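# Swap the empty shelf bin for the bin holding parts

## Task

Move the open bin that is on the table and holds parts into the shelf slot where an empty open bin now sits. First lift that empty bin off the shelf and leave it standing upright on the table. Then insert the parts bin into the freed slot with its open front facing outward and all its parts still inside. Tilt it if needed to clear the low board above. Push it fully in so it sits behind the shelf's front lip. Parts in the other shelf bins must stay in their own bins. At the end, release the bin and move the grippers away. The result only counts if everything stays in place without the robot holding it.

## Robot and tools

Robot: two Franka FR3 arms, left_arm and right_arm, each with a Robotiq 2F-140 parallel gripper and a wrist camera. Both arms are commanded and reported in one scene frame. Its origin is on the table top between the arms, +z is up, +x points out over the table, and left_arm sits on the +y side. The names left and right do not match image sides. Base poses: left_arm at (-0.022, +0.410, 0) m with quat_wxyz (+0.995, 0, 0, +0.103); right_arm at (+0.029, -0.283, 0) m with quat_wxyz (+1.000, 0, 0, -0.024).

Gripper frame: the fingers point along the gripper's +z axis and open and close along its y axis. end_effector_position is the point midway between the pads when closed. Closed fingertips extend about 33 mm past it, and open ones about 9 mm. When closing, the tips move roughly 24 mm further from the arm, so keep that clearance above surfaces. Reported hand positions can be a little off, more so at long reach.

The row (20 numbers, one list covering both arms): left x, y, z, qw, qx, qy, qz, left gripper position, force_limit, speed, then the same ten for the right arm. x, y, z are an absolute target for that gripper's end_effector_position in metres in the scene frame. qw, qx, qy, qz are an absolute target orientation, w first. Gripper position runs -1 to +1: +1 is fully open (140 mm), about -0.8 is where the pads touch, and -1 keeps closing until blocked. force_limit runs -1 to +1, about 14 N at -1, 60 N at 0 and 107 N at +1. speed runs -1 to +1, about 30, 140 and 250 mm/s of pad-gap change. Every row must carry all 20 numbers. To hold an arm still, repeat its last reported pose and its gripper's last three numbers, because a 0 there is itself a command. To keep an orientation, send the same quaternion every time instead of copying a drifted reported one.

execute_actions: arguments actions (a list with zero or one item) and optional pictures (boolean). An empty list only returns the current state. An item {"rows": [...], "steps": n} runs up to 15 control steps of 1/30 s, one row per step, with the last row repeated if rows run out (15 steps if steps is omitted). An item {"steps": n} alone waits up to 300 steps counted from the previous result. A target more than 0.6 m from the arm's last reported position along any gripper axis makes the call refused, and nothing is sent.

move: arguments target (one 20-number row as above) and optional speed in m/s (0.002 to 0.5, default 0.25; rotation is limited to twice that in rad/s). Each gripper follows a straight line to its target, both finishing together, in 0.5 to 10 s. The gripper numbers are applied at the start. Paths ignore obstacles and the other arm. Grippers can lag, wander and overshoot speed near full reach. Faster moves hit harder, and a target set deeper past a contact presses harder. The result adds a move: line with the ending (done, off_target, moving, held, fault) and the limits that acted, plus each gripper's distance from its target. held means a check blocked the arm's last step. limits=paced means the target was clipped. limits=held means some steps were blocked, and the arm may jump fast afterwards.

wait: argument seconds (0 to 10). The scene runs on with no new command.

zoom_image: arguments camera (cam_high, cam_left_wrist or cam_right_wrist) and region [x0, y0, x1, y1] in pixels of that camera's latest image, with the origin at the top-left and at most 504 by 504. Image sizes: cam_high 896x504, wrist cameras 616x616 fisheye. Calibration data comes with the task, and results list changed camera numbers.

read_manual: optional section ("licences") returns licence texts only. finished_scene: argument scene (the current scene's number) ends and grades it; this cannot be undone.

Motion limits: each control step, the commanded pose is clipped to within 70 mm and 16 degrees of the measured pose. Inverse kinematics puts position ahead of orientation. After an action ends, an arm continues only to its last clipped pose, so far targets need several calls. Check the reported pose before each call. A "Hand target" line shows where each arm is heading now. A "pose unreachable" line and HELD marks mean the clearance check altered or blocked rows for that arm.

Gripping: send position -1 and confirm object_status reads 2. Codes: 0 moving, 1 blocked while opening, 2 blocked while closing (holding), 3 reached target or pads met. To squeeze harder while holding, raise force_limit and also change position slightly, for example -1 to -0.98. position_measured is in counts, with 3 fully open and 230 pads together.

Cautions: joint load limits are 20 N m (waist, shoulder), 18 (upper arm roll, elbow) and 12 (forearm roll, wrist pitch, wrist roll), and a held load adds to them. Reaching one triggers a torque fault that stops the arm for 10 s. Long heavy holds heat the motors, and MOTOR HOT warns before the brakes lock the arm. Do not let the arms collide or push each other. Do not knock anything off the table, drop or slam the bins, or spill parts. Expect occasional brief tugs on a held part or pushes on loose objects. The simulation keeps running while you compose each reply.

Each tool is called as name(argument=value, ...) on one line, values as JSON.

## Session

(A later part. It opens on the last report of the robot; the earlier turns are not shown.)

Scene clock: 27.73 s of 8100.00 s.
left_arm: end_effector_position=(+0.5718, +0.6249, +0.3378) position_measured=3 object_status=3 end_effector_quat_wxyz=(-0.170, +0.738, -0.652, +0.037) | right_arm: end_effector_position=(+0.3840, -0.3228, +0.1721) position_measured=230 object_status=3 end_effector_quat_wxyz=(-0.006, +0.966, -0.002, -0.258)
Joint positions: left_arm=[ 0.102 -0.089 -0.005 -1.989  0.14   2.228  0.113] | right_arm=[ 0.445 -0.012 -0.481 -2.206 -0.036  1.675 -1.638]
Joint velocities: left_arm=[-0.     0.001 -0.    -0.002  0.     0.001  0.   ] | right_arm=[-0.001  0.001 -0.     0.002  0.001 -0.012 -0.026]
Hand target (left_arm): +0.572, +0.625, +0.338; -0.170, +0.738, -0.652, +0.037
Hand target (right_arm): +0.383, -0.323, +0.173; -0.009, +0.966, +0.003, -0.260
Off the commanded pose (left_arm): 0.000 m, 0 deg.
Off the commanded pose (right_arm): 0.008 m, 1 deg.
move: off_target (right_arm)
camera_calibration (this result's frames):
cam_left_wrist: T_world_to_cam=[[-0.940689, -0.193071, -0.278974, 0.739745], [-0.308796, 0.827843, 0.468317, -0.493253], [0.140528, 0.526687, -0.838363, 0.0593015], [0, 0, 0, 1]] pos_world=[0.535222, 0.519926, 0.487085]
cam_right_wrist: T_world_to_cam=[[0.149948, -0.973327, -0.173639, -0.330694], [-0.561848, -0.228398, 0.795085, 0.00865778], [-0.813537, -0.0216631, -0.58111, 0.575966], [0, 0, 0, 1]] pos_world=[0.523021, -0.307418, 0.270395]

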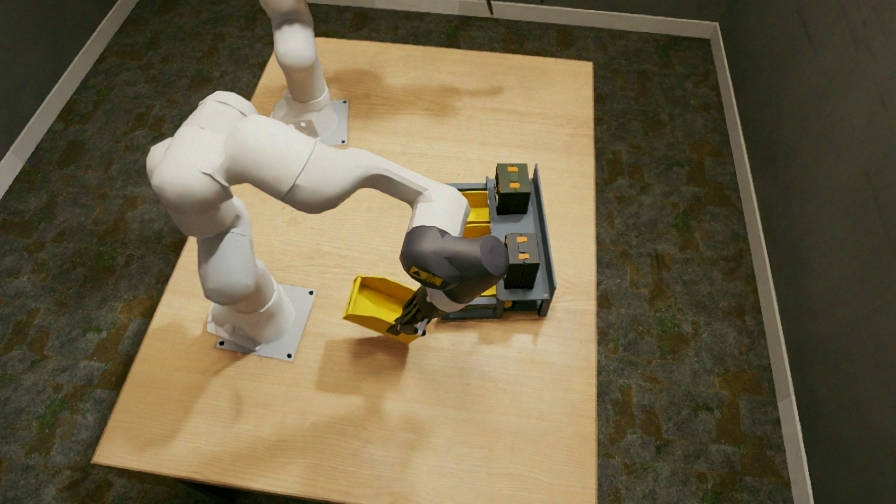

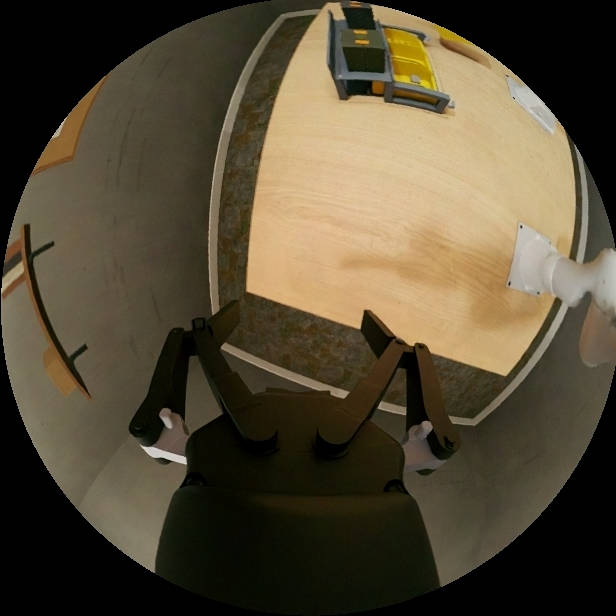

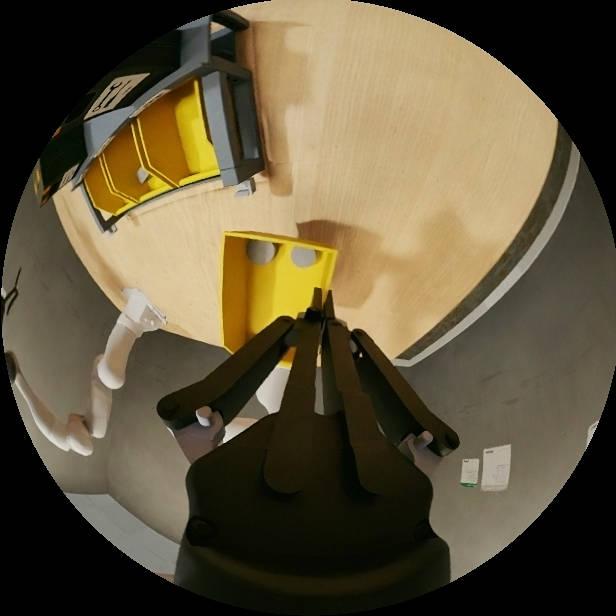

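move(target=[0.5718,0.6249,0.3378,-0.17,0.738,-0.652,0.037,1,0,0,0.43,-0.47,0.11,0,0.994,0.113,-0.03,-1,0.3,0.5], speed=0.15)

move(target=[0.5718,0.6249,0.3378,-0.17,0.738,-0.652,0.037,1,0,0,0.43,-0.47,0.067,0,0.994,0.113,0,-1,0.3,0.5], speed=0.06)

move(target=[0.5718,0.6249,0.3378,-0.17,0.738,-0.652,0.037,1,0,0,0.43,-0.47,0.067,0,0.994,0.113,0,-0.35,0.3,0.5])

move(target=[0.5718,0.6249,0.3378,-0.17,0.738,-0.652,0.037,1,0,0,0.43,-0.44,0.2,0,0.994,0.113,0,-0.35,0.3,0.5])

move(target=[0.5718,0.6249,0.3378,-0.17,0.738,-0.652,0.037,1,0,0,0.462,-0.15,0.14,0,0.783,-0.623,0,-0.35,0.3,0.5])

Scene clock: 31.67 s of 8100.00 s.
left_arm: end_effector_position=(+0.5718, +0.6249, +0.3378) position_measured=3 object_status=3 end_effector_quat_wxyz=(-0.170, +0.738, -0.652, +0.037) | right_arm: end_effector_position=(+0.4319, -0.4660, +0.1059) position_measured=230 object_status=3 end_effector_quat_wxyz=(-0.001, +0.994, +0.107, -0.032)
Joint positions: left_arm=[ 0.102 -0.089 -0.005 -1.989  0.14   2.228  0.113] | right_arm=[ 0.348 -0.126 -0.713 -2.491 -0.155  2.333 -2.083]
Joint velocities: left_arm=[-0.001 -0.001 -0.     0.001 -0.001 -0.    -0.001] | right_arm=[-0.001  0.001 -0.    -0.001  0.004  0.003 -0.032]
Hand target (left_arm): +0.572, +0.625, +0.338; -0.170, +0.738, -0.652, +0.037
Hand target (right_arm): +0.435, -0.466, +0.107; -0.001, +0.993, +0.113, -0.028
Off the commanded pose (left_arm): 0.000 m, 0 deg.
Off the commanded pose (right_arm): 0.006 m, 1 deg.
move: off_target (right_arm)
camera_calibration (this result's frames):
cam_left_wrist: T_world_to_cam=[[-0.94069, -0.193071, -0.278974, 0.739745], [-0.308796, 0.827843, 0.468317, -0.493253], [0.140528, 0.526687, -0.838363, 0.0593016], [0, 0, 0, 1]] pos_world=[0.535222, 0.519926, 0.487085]
cam_right_wrist: T_world_to_cam=[[0.414724, -0.905785, -0.0869296, -0.580802], [-0.786871, -0.404968, 0.465656, 0.10536], [-0.456988, -0.124717, -0.880686, 0.403041], [0, 0, 0, 1]] pos_world=[0.507962, -0.433149, 0.255402]

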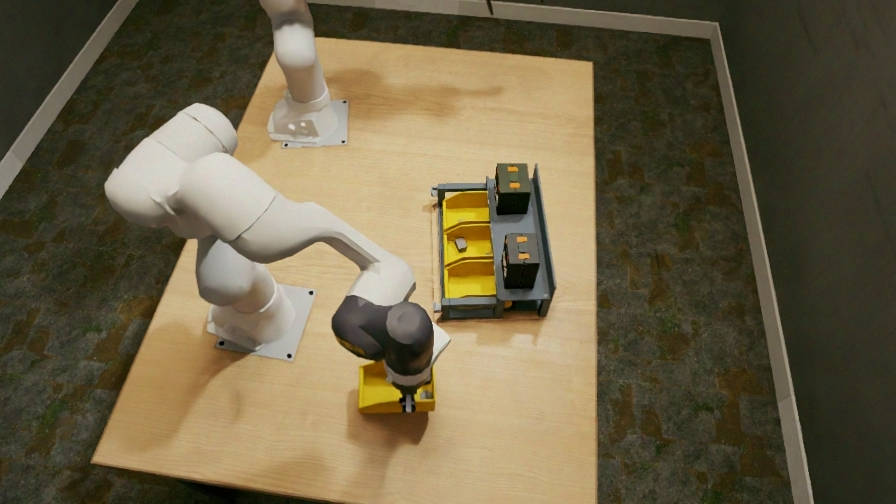

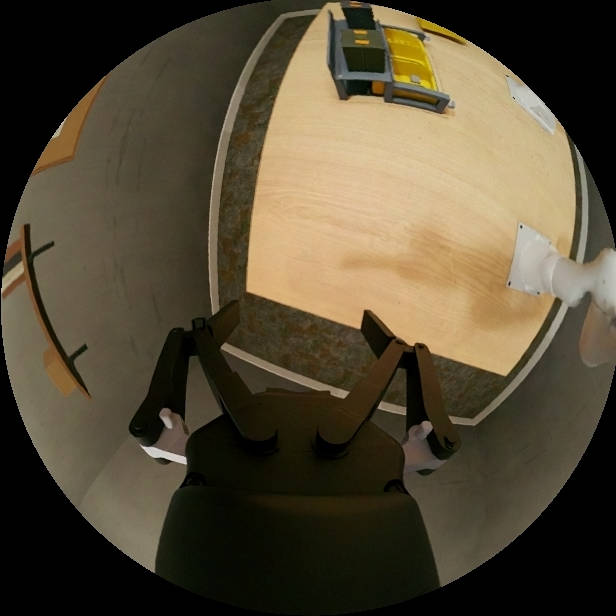

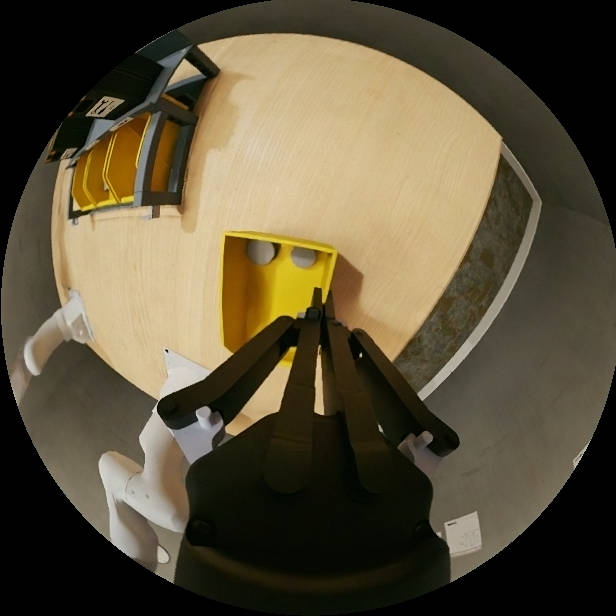

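Scene clock: 32.87 s of 8100.00 s.
left_arm: end_effector_position=(+0.5718, +0.6249, +0.3378) position_measured=3 object_status=3 end_effector_quat_wxyz=(-0.170, +0.738, -0.652, +0.037) | right_arm: end_effector_position=(+0.4289, -0.4692, +0.0674) position_measured=230 object_status=3 end_effector_quat_wxyz=(-0.002, +0.994, +0.108, -0.002)
Joint positions: left_arm=[ 0.102 -0.089 -0.005 -1.989  0.14   2.228  0.113] | right_arm=[ 0.349 -0.069 -0.747 -2.579 -0.079  2.521 -2.167]
Joint velocities: left_arm=[-0.001 -0.     0.    -0.    -0.     0.001  0.   ] | right_arm=[ 0.001  0.003 -0.001 -0.002  0.009  0.015 -0.033]
Hand target (left_arm): +0.572, +0.625, +0.338; -0.170, +0.738, -0.652, +0.037
Hand target (right_arm): +0.430, -0.469, +0.067; -0.001, +0.994, +0.113, +0.000
Off the commanded pose (left_arm): 0.000 m, 0 deg.
Off the commanded pose (right_arm): 0.001 m, 1 deg.
move: done
camera_calibration (this result's frames):
cam_left_wrist: T_world_to_cam=[[-0.94069, -0.193071, -0.278974, 0.739745], [-0.308796, 0.827843, 0.468317, -0.493253], [0.140528, 0.526687, -0.838363, 0.0593016], [0, 0, 0, 1]] pos_world=[0.535222, 0.519926, 0.487085]
cam_right_wrist: T_world_to_cam=[[0.42045, -0.904681, -0.0690977, -0.58892], [-0.812655, -0.409359, 0.41475, 0.132061], [-0.403502, -0.118229, -0.907308, 0.349291], [0, 0, 0, 1]] pos_world=[0.495871, -0.437428, 0.221449]

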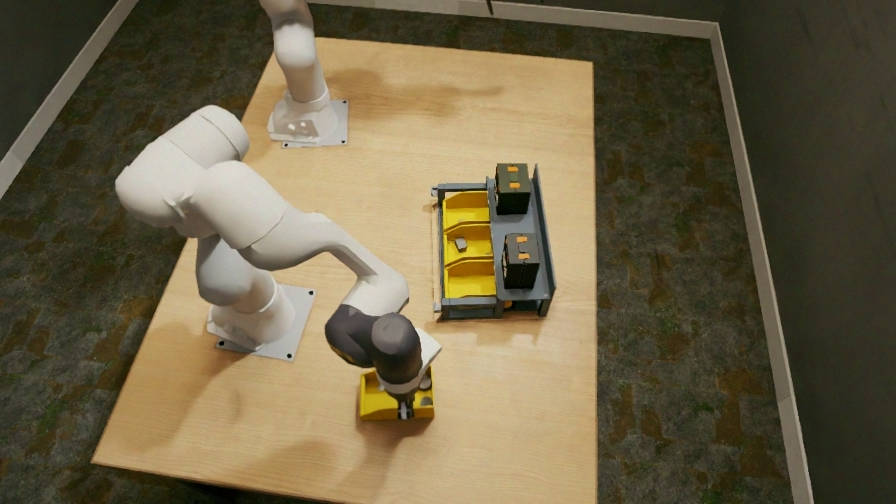

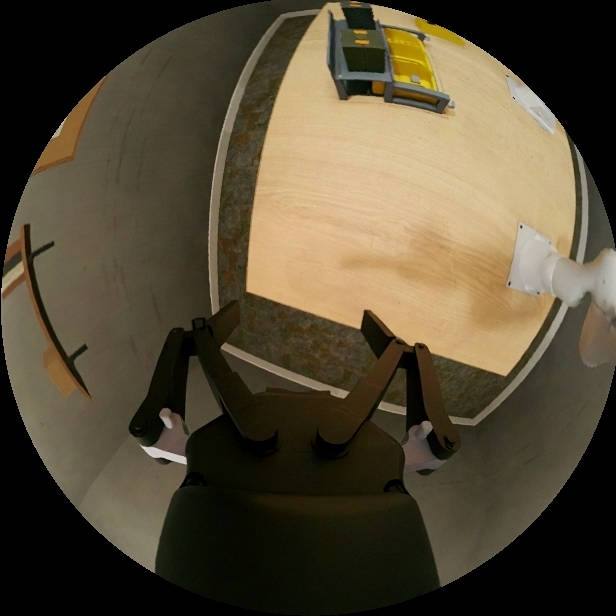

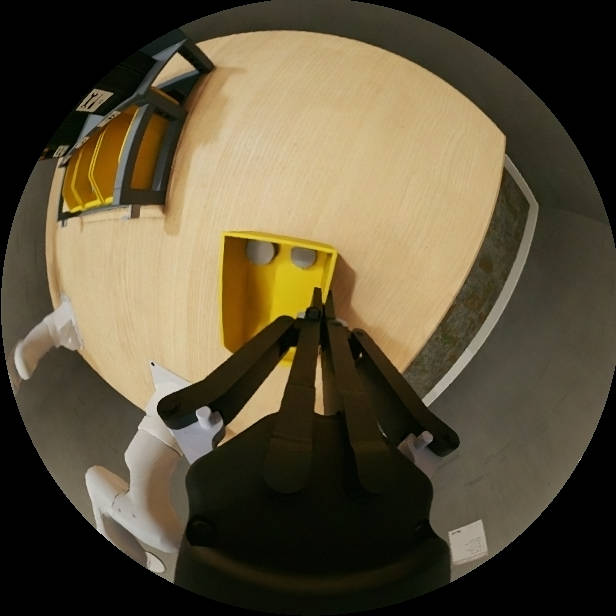

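Scene clock: 33.57 s of 8100.00 s.
left_arm: end_effector_position=(+0.5718, +0.6249, +0.3378) position_measured=3 object_status=3 end_effector_quat_wxyz=(-0.170, +0.738, -0.652, +0.037) | right_arm: end_effector_position=(+0.4298, -0.4695, +0.0677) position_measured=173 object_status=3 end_effector_quat_wxyz=(-0.001, +0.994, +0.110, -0.000)
Joint positions: left_arm=[ 0.102 -0.089 -0.005 -1.989  0.14   2.228  0.113] | right_arm=[ 0.349 -0.069 -0.747 -2.579 -0.079  2.525 -2.171]
Joint velocities: left_arm=[ 0.002 -0.001  0.001 -0.002  0.    -0.001 -0.   ] | right_arm=[-0.001 -0.     0.001 -0.001 -0.     0.002 -0.005]
Hand target (left_arm): +0.572, +0.625, +0.338; -0.170, +0.738, -0.652, +0.037
Hand target (right_arm): +0.430, -0.470, +0.067; +0.000, +0.994, +0.113, -0.000
Off the commanded pose (left_arm): 0.000 m, 0 deg.
Off the commanded pose (right_arm): 0.001 m, 0 deg.
move: done
camera_calibration (this result's frames):
cam_left_wrist: T_world_to_cam=[[-0.94069, -0.193071, -0.278974, 0.739745], [-0.308796, 0.827843, 0.468317, -0.493253], [0.140528, 0.526687, -0.838363, 0.0593016], [0, 0, 0, 1]] pos_world=[0.535222, 0.519926, 0.487085]
cam_right_wrist: T_world_to_cam=[[0.424677, -0.902879, -0.0667749, -0.590771], [-0.812067, -0.412492, 0.412793, 0.130975], [-0.400246, -0.121078, -0.908374, 0.347213], [0, 0, 0, 1]] pos_world=[0.496218, -0.437328, 0.221885]

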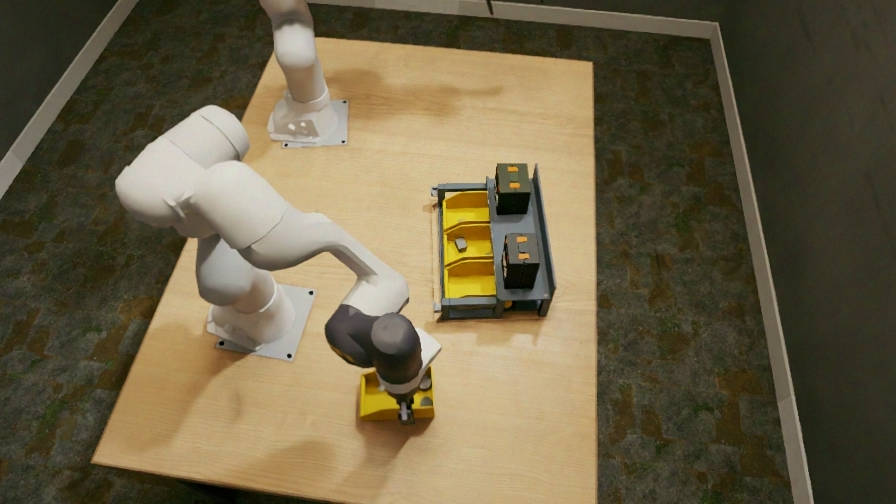

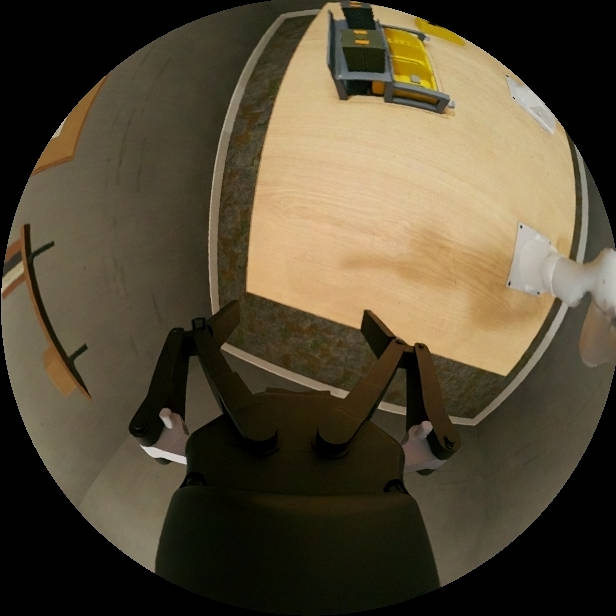

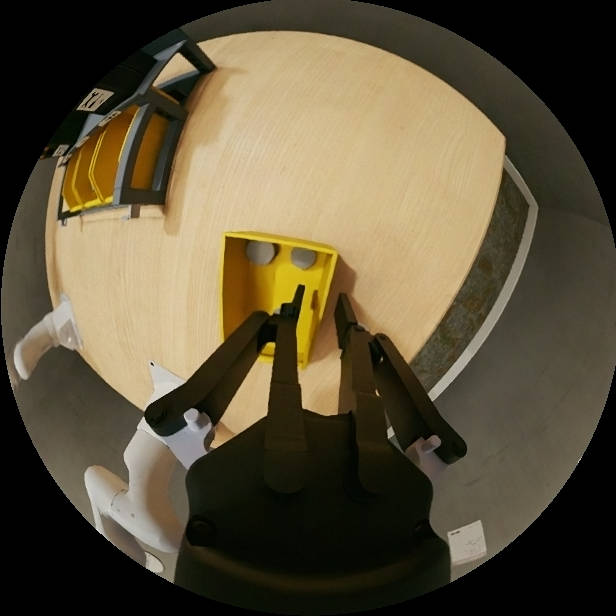

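Scene clock: 34.90 s of 8100.00 s.
left_arm: end_effector_position=(+0.5718, +0.6249, +0.3378) position_measured=3 object_status=3 end_effector_quat_wxyz=(-0.170, +0.738, -0.652, +0.037) | right_arm: end_effector_position=(+0.4309, -0.4428, +0.2006) position_measured=173 object_status=3 end_effector_quat_wxyz=(+0.006, +0.993, +0.120, +0.001)
Joint positions: left_arm=[ 0.102 -0.089 -0.005 -1.989  0.14   2.228  0.113] | right_arm=[ 0.266 -0.392 -0.563 -2.472 -0.254  2.128 -1.986]
Joint velocities: left_arm=[ 0.    -0.001  0.     0.001  0.001  0.    -0.   ] | right_arm=[-0.001 -0.     0.004  0.001  0.001 -0.011  0.019]
Hand target (left_arm): +0.572, +0.625, +0.338; -0.170, +0.738, -0.652, +0.037
Hand target (right_arm): +0.429, -0.443, +0.201; +0.005, +0.993, +0.114, -0.001
Off the commanded pose (left_arm): 0.000 m, 0 deg.
Off the commanded pose (right_arm): 0.003 m, 1 deg.
move: done
camera_calibration (this result's frames):
cam_left_wrist: T_world_to_cam=[[-0.940689, -0.193071, -0.278974, 0.739745], [-0.308796, 0.827843, 0.468317, -0.493253], [0.140528, 0.526687, -0.838363, 0.0593016], [0, 0, 0, 1]] pos_world=[0.535222, 0.519926, 0.487085]
cam_right_wrist: T_world_to_cam=[[0.442494, -0.895215, -0.0528134, -0.565305], [-0.805962, -0.42282, 0.414305, 0.0804288], [-0.393223, -0.140762, -0.908604, 0.459934], [0, 0, 0, 1]] pos_world=[0.495823, -0.407321, 0.354721]

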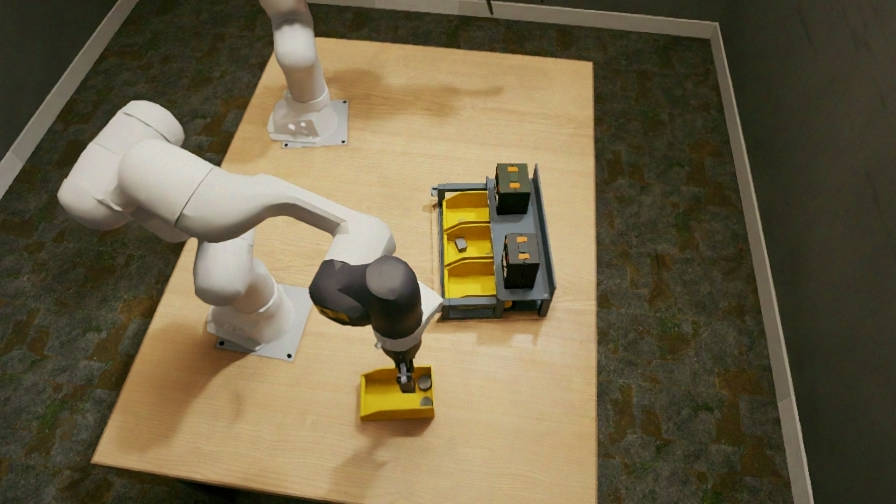

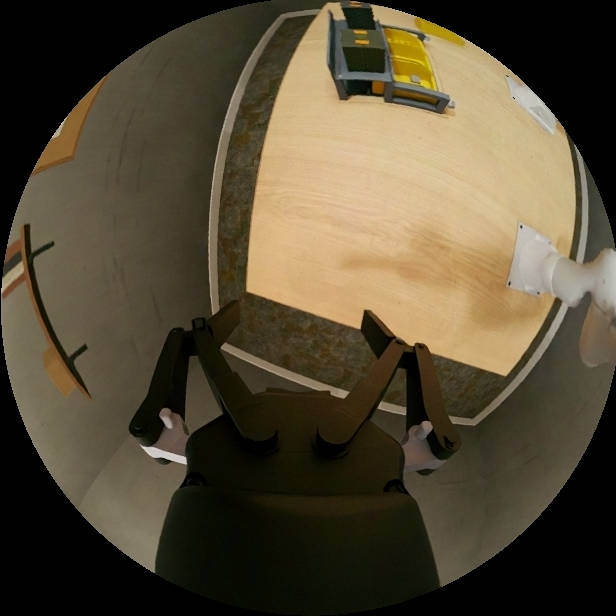

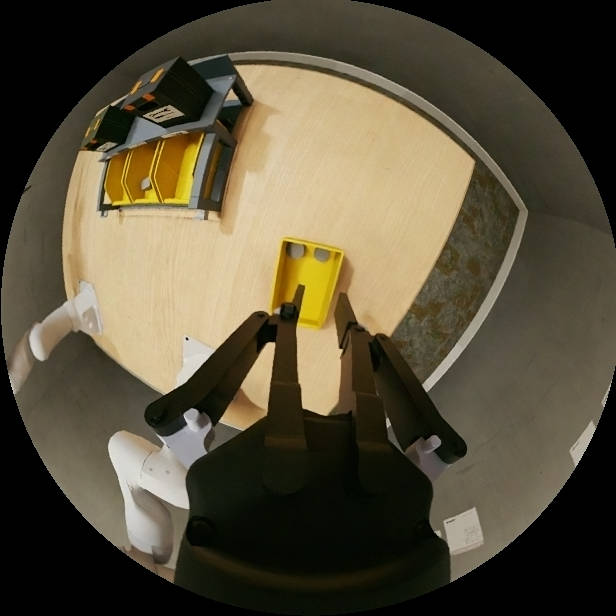

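Scene clock: 39.20 s of 8100.00 s.
left_arm: end_effector_position=(+0.5718, +0.6249, +0.3378) position_measured=3 object_status=3 end_effector_quat_wxyz=(-0.170, +0.738, -0.652, +0.037) | right_arm: end_effector_position=(+0.4531, -0.1567, +0.1391) position_measured=173 object_status=3 end_effector_quat_wxyz=(+0.006, +0.785, -0.620, +0.004)
Joint positions: left_arm=[ 0.102 -0.089 -0.005 -1.989  0.14   2.228  0.113] | right_arm=[-0.106 -0.219  0.45  -2.516  0.111  2.309 -0.023]
Joint velocities: left_arm=[-0.     0.     0.001  0.001 -0.    -0.    -0.   ] | right_arm=[-0.002 -0.001  0.004 -0.001 -0.     0.     0.031]
Hand target (left_arm): +0.572, +0.625, +0.338; -0.170, +0.738, -0.652, +0.037
Hand target (right_arm): +0.453, -0.157, +0.139; +0.007, +0.781, -0.624, +0.004
Off the commanded pose (left_arm): 0.000 m, 0 deg.
Off the commanded pose (right_arm): 0.011 m, 1 deg.
move: off_target (right_arm)
camera_calibration (this result's frames):
cam_left_wrist: T_world_to_cam=[[-0.940689, -0.193071, -0.278974, 0.739745], [-0.308796, 0.827843, 0.468317, -0.493253], [0.140528, 0.526687, -0.838363, 0.0593016], [0, 0, 0, 1]] pos_world=[0.535222, 0.519926, 0.487085]
cam_right_wrist: T_world_to_cam=[[-0.897482, -0.437395, -0.0566736, 0.357201], [-0.421507, 0.812777, 0.402151, 0.26597], [-0.129836, 0.384812, -0.913818, 0.416842], [0, 0, 0, 1]] pos_world=[0.486811, -0.220342, 0.294201]

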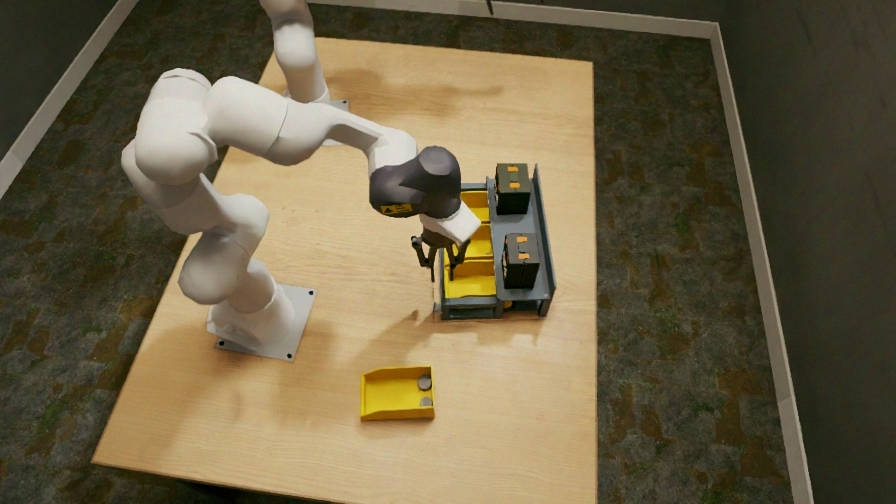

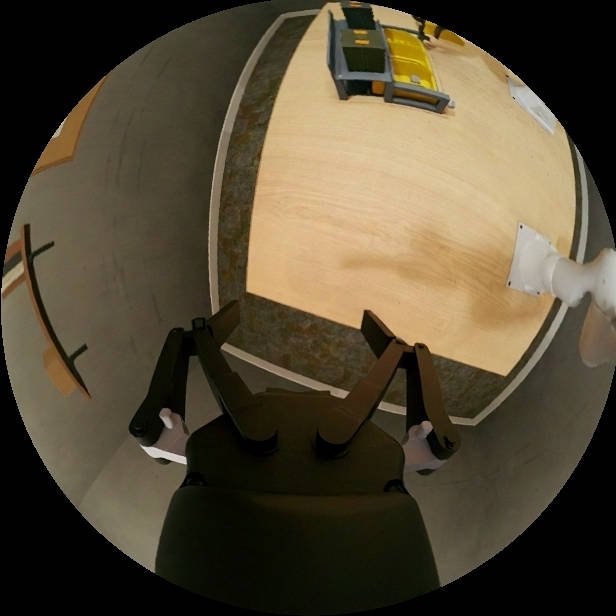

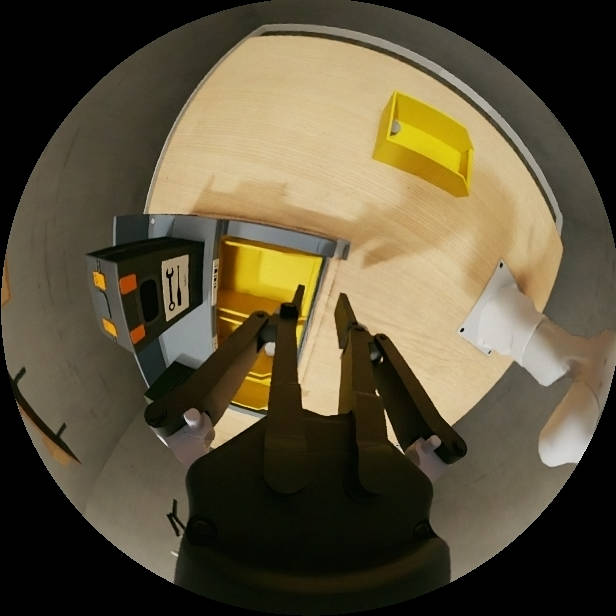

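zoom_image(camera="cam_right_wrist", region=[200,200,380,350])

zoom_image(camera="cam_high", region=[400,220,560,340])

Region (200, 200, 380, 350) of cam_right_wrist's 616x616 image, scaled by 2.800, with more detail than that image has.

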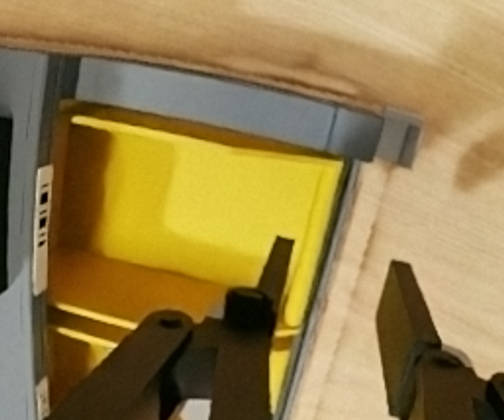

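Region (400, 220, 560, 340) of cam_high's 896x504 image, scaled by 3.150, with more detail than that image has; it fills the top 378 rows of this view, and the rest is white.

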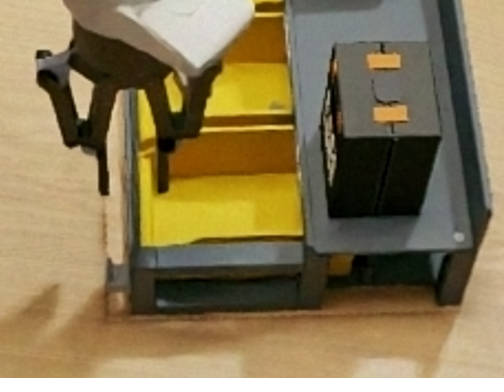

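move(target=[0.5718,0.6249,0.3378,-0.17,0.738,-0.652,0.037,1,0,0,0.466,-0.143,0.095,0,0.783,-0.623,0,-0.45,0.3,0.5], speed=0.08)

zoom_image(camera="cam_right_wrist", region=[200,200,380,350])

zoom_image(camera="cam_high", region=[400,220,560,340])

Scene clock: 42.70 s of 8100.00 s.
left_arm: end_effector_position=(+0.5718, +0.6249, +0.3378) position_measured=3 object_status=3 end_effector_quat_wxyz=(-0.170, +0.738, -0.652, +0.037) | right_arm: end_effector_position=(+0.4636, -0.1429, +0.0958) position_measured=186 object_status=3 end_effector_quat_wxyz=(+0.001, +0.785, -0.620, -0.002)
Joint positions: left_arm=[ 0.102 -0.089 -0.005 -1.989  0.14   2.228  0.113] | right_arm=[-0.109 -0.085  0.47  -2.514  0.062  2.434  0.031]
Joint velocities: left_arm=[ 0.     0.    -0.002 -0.     0.001 -0.001 -0.002] | right_arm=[ 0.     0.002 -0.001  0.001 -0.004  0.011  0.017]
Hand target (left_arm): +0.572, +0.625, +0.338; -0.170, +0.738, -0.652, +0.037
Hand target (right_arm): +0.466, -0.143, +0.096; -0.000, +0.783, -0.622, +0.000
Off the commanded pose (left_arm): 0.000 m, 0 deg.
Off the commanded pose (right_arm): 0.003 m, 0 deg.
move: done
camera_calibration (this result's frames):
cam_left_wrist: T_world_to_cam=[[-0.940689, -0.193071, -0.278975, 0.739745], [-0.308796, 0.827843, 0.468317, -0.493253], [0.140528, 0.526687, -0.838363, 0.0593015], [0, 0, 0, 1]] pos_world=[0.535222, 0.519926, 0.487085]
cam_right_wrist: T_world_to_cam=[[-0.897645, -0.436451, -0.0611823, 0.37081], [-0.420571, 0.806821, 0.414921, 0.274039], [-0.13173, 0.398183, -0.907798, 0.375549], [0, 0, 0, 1]] pos_world=[0.49758, -0.208797, 0.249905]

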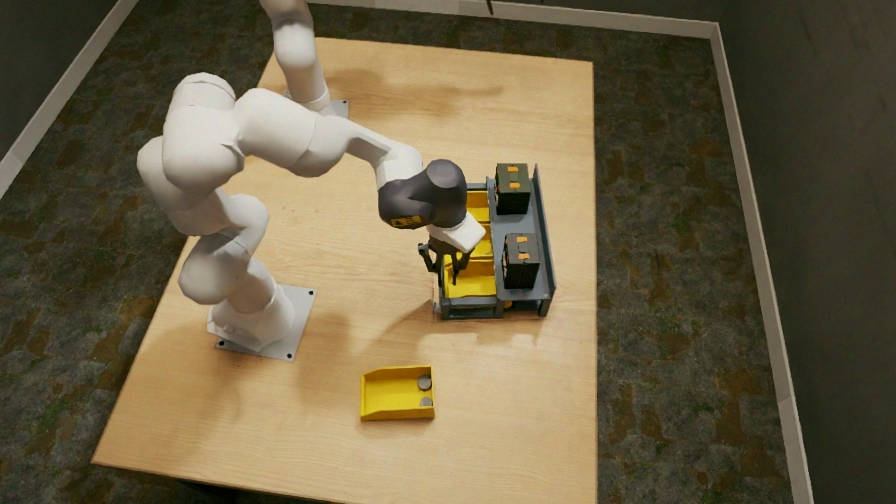

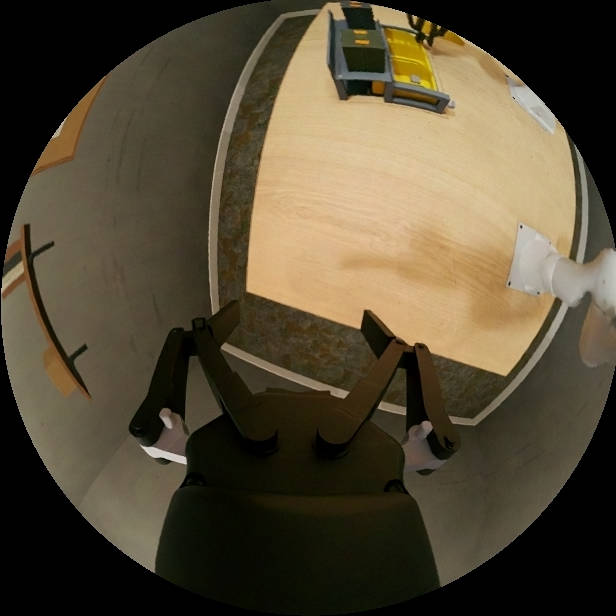

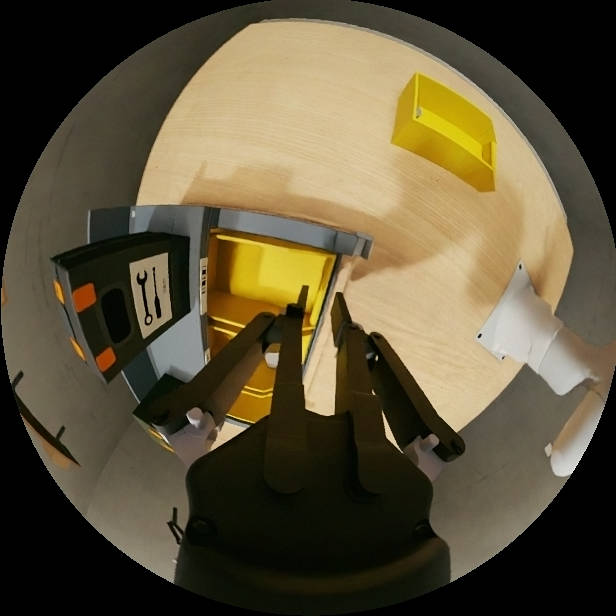

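Region (200, 200, 380, 350) of cam_right_wrist's 616x616 image, scaled by 2.800, with more detail than that image has.

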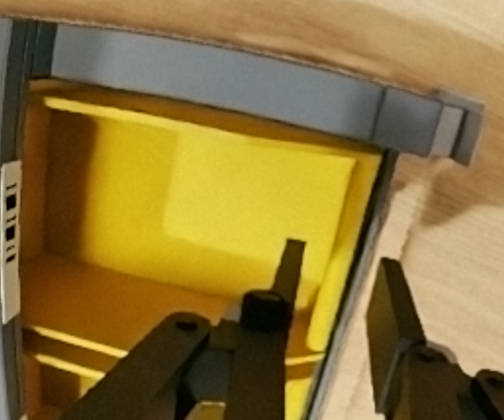

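Region (400, 220, 560, 340) of cam_high's 896x504 image, scaled by 3.150, with more detail than that image has; it fills the top 378 rows of this view, and the rest is white.

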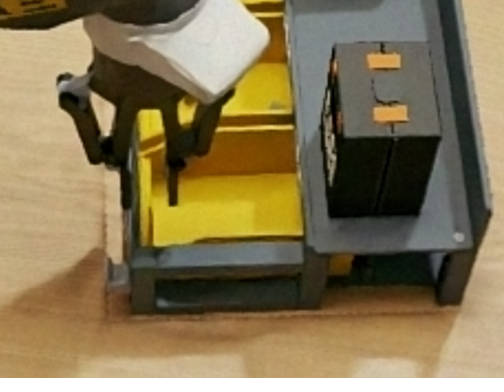

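move(target=[0.5718,0.6249,0.3378,-0.17,0.738,-0.652,0.037,1,0,0,0.466,-0.143,0.073,0,0.783,-0.623,0,-0.55,0.3,0.5], speed=0.04)

zoom_image(camera="cam_right_wrist", region=[200,200,380,350])

zoom_image(camera="cam_high", region=[400,220,560,340])

Scene clock: 44.63 s of 8100.00 s.
left_arm: end_effector_position=(+0.5718, +0.6249, +0.3378) position_measured=3 object_status=3 end_effector_quat_wxyz=(-0.170, +0.738, -0.652, +0.037) | right_arm: end_effector_position=(+0.4650, -0.1419, +0.0743) position_measured=199 object_status=3 end_effector_quat_wxyz=(+0.000, +0.785, -0.620, -0.001)
Joint positions: left_arm=[ 0.102 -0.089 -0.005 -1.989  0.14   2.228  0.113] | right_arm=[-0.109 -0.028  0.47  -2.524  0.024  2.497  0.06 ]
Joint velocities: left_arm=[-0.     0.003 -0.001  0.     0.001 -0.001  0.   ] | right_arm=[ 0.    -0.001  0.001  0.    -0.005  0.009  0.014]
Hand target (left_arm): +0.572, +0.625, +0.338; -0.170, +0.738, -0.652, +0.037
Hand target (right_arm): +0.466, -0.143, +0.073; -0.000, +0.783, -0.623, -0.000
Off the commanded pose (left_arm): 0.000 m, 0 deg.
Off the commanded pose (right_arm): 0.002 m, 0 deg.
move: done
camera_calibration (this result's frames):
cam_left_wrist: T_world_to_cam=[[-0.94069, -0.193071, -0.278974, 0.739745], [-0.308796, 0.827843, 0.468317, -0.493253], [0.140529, 0.526687, -0.838363, 0.0593015], [0, 0, 0, 1]] pos_world=[0.535222, 0.519926, 0.487085]
cam_right_wrist: T_world_to_cam=[[-0.897425, -0.436662, -0.06289, 0.371181], [-0.421545, 0.80671, 0.414148, 0.283247], [-0.130109, 0.398178, -0.908034, 0.355024], [0, 0, 0, 1]] pos_world=[0.4987, -0.20778, 0.228412]

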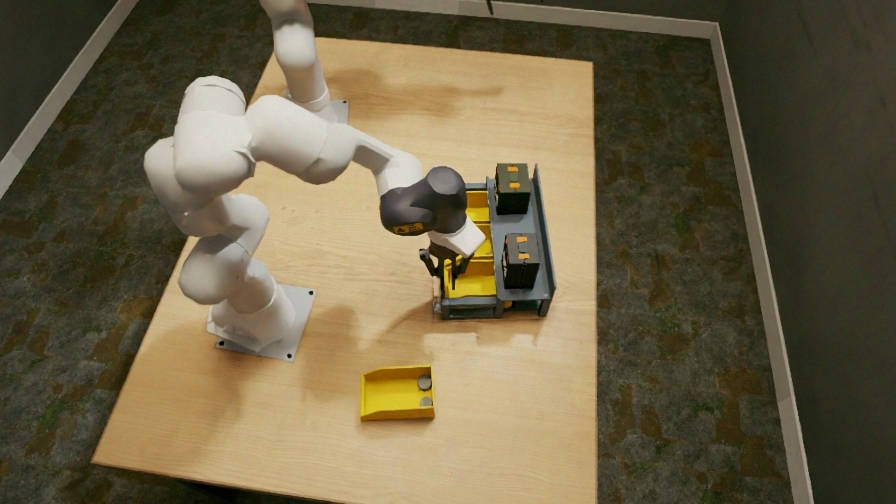

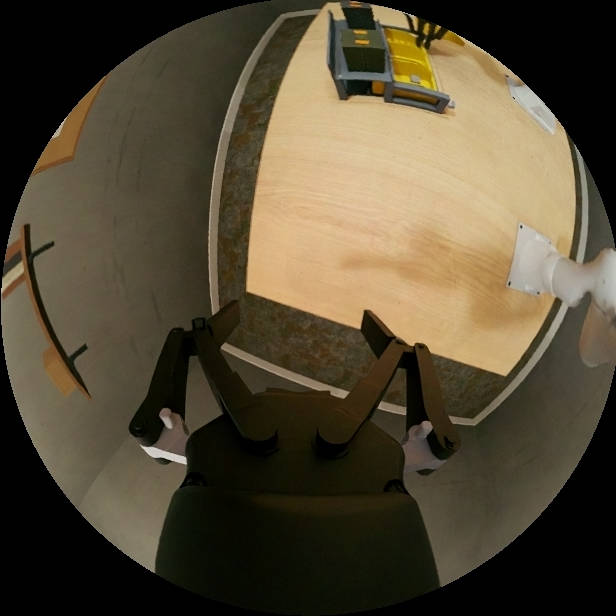

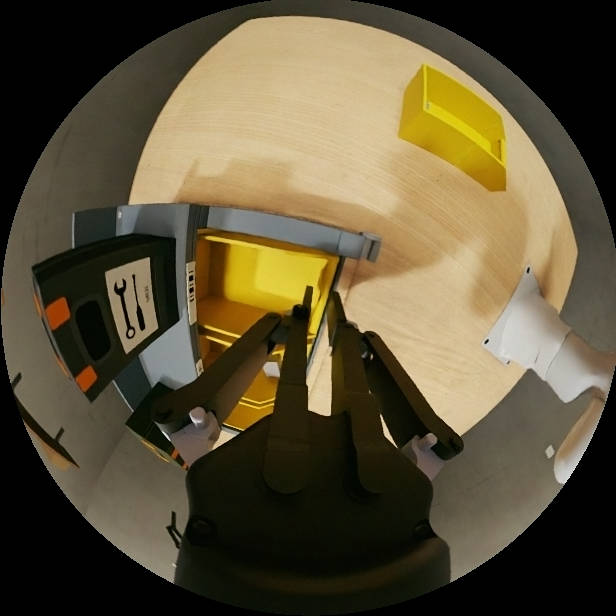

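Region (200, 200, 380, 350) of cam_right_wrist's 616x616 image, scaled by 2.800, with more detail than that image has.

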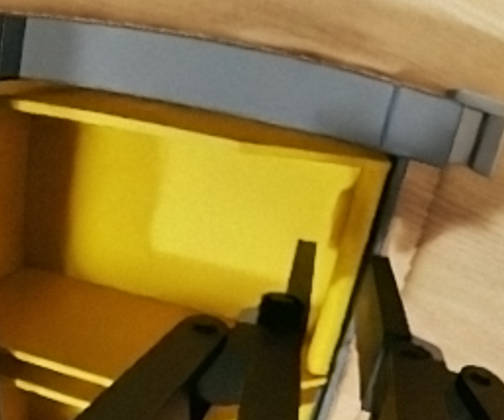

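Region (400, 220, 560, 340) of cam_high's 896x504 image, scaled by 3.150, with more detail than that image has; it fills the top 378 rows of this view, and the rest is white.

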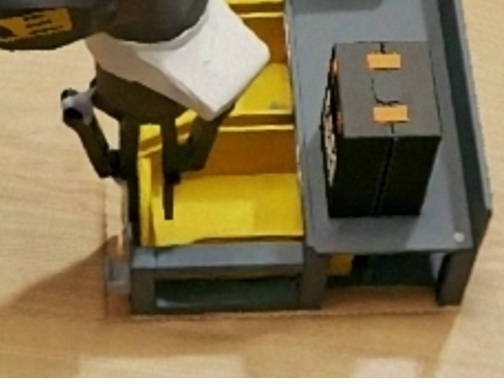

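move(target=[0.5718,0.6249,0.3378,-0.17,0.738,-0.652,0.037,1,0,0,0.468,-0.143,0.073,0,0.783,-0.623,0,-1,0.3,0])

zoom_image(camera="cam_right_wrist", region=[200,200,380,350])

Scene clock: 45.83 s of 8100.00 s.
left_arm: end_effector_position=(+0.5718, +0.6249, +0.3378) position_measured=3 object_status=3 end_effector_quat_wxyz=(-0.170, +0.738, -0.652, +0.037) | right_arm: end_effector_position=(+0.4662, -0.1418, +0.0732) position_measured=234 object_status=3 end_effector_quat_wxyz=(+0.001, +0.784, -0.621, -0.001)
Joint positions: left_arm=[ 0.102 -0.089 -0.005 -1.989  0.14   2.228  0.113] | right_arm=[-0.109 -0.022  0.47  -2.52   0.018  2.498  0.066]
Joint velocities: left_arm=[ 0.001 -0.    -0.    -0.001  0.002 -0.     0.002] | right_arm=[-0.001 -0.001 -0.001  0.    -0.003 -0.     0.003]
Hand target (left_arm): +0.572, +0.625, +0.338; -0.170, +0.738, -0.652, +0.037
Hand target (right_arm): +0.468, -0.143, +0.073; -0.000, +0.783, -0.623, -0.000
Off the commanded pose (left_arm): 0.000 m, 0 deg.
Off the commanded pose (right_arm): 0.002 m, 0 deg.
move: done
camera_calibration (this result's frames):
cam_left_wrist: T_world_to_cam=[[-0.940689, -0.193071, -0.278974, 0.739745], [-0.308796, 0.827843, 0.468317, -0.493253], [0.140528, 0.526687, -0.838363, 0.0593015], [0, 0, 0, 1]] pos_world=[0.535222, 0.519926, 0.487085]
cam_right_wrist: T_world_to_cam=[[-0.898385, -0.434758, -0.0623788, 0.37297], [-0.419652, 0.807769, 0.414007, 0.283374], [-0.129605, 0.398115, -0.908134, 0.353898], [0, 0, 0, 1]] pos_world=[0.499856, -0.207641, 0.227334]

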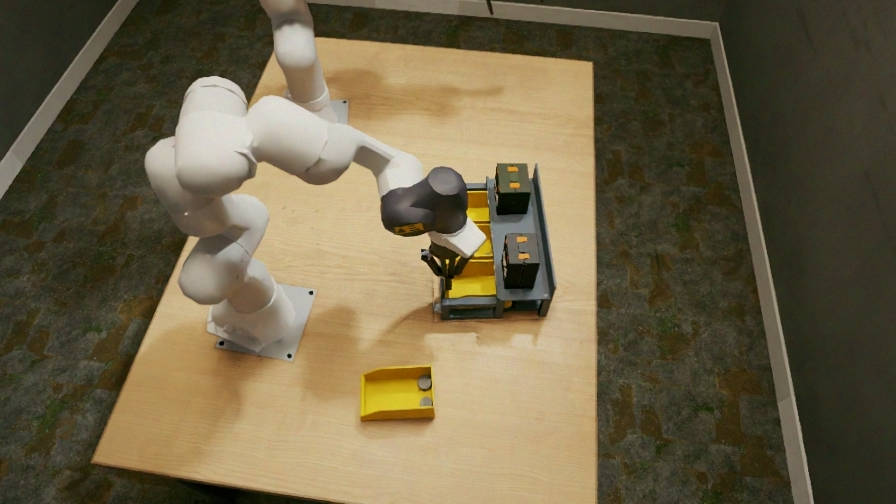

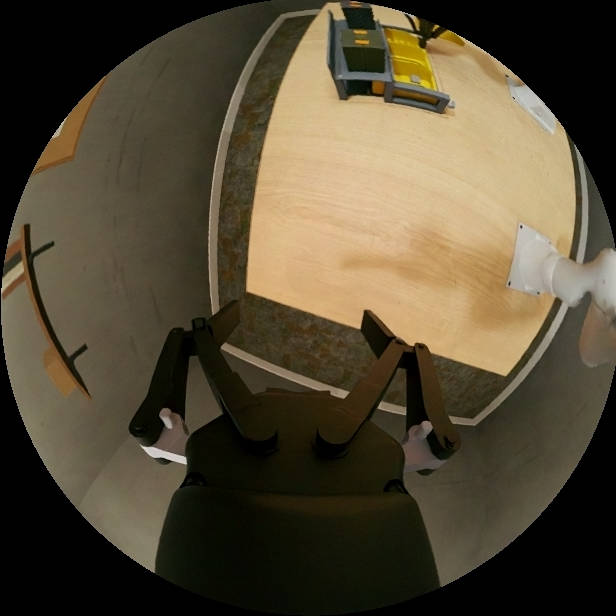

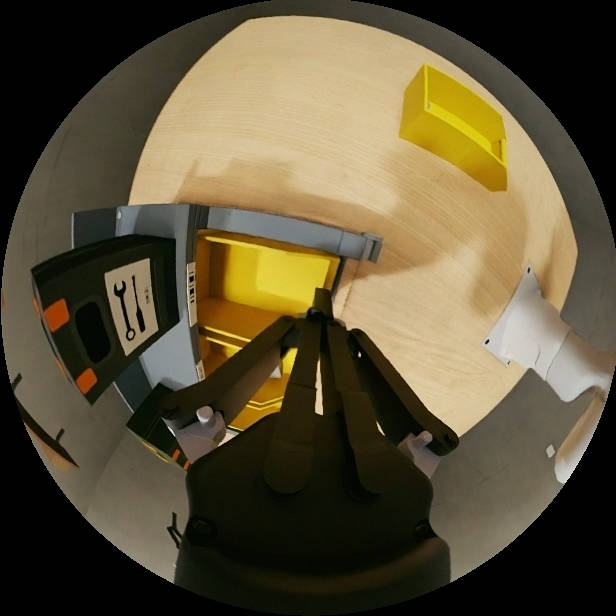

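Region (200, 200, 380, 350) of cam_right_wrist's 616x616 image, scaled by 2.800, with more detail than that image has.

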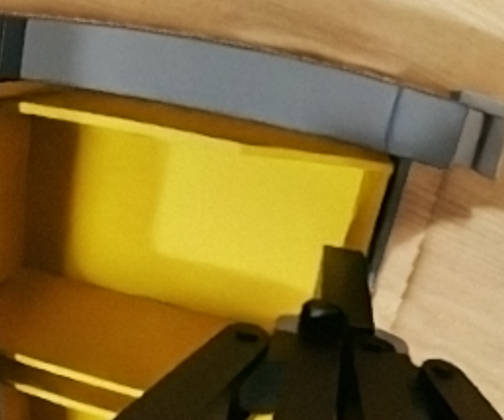

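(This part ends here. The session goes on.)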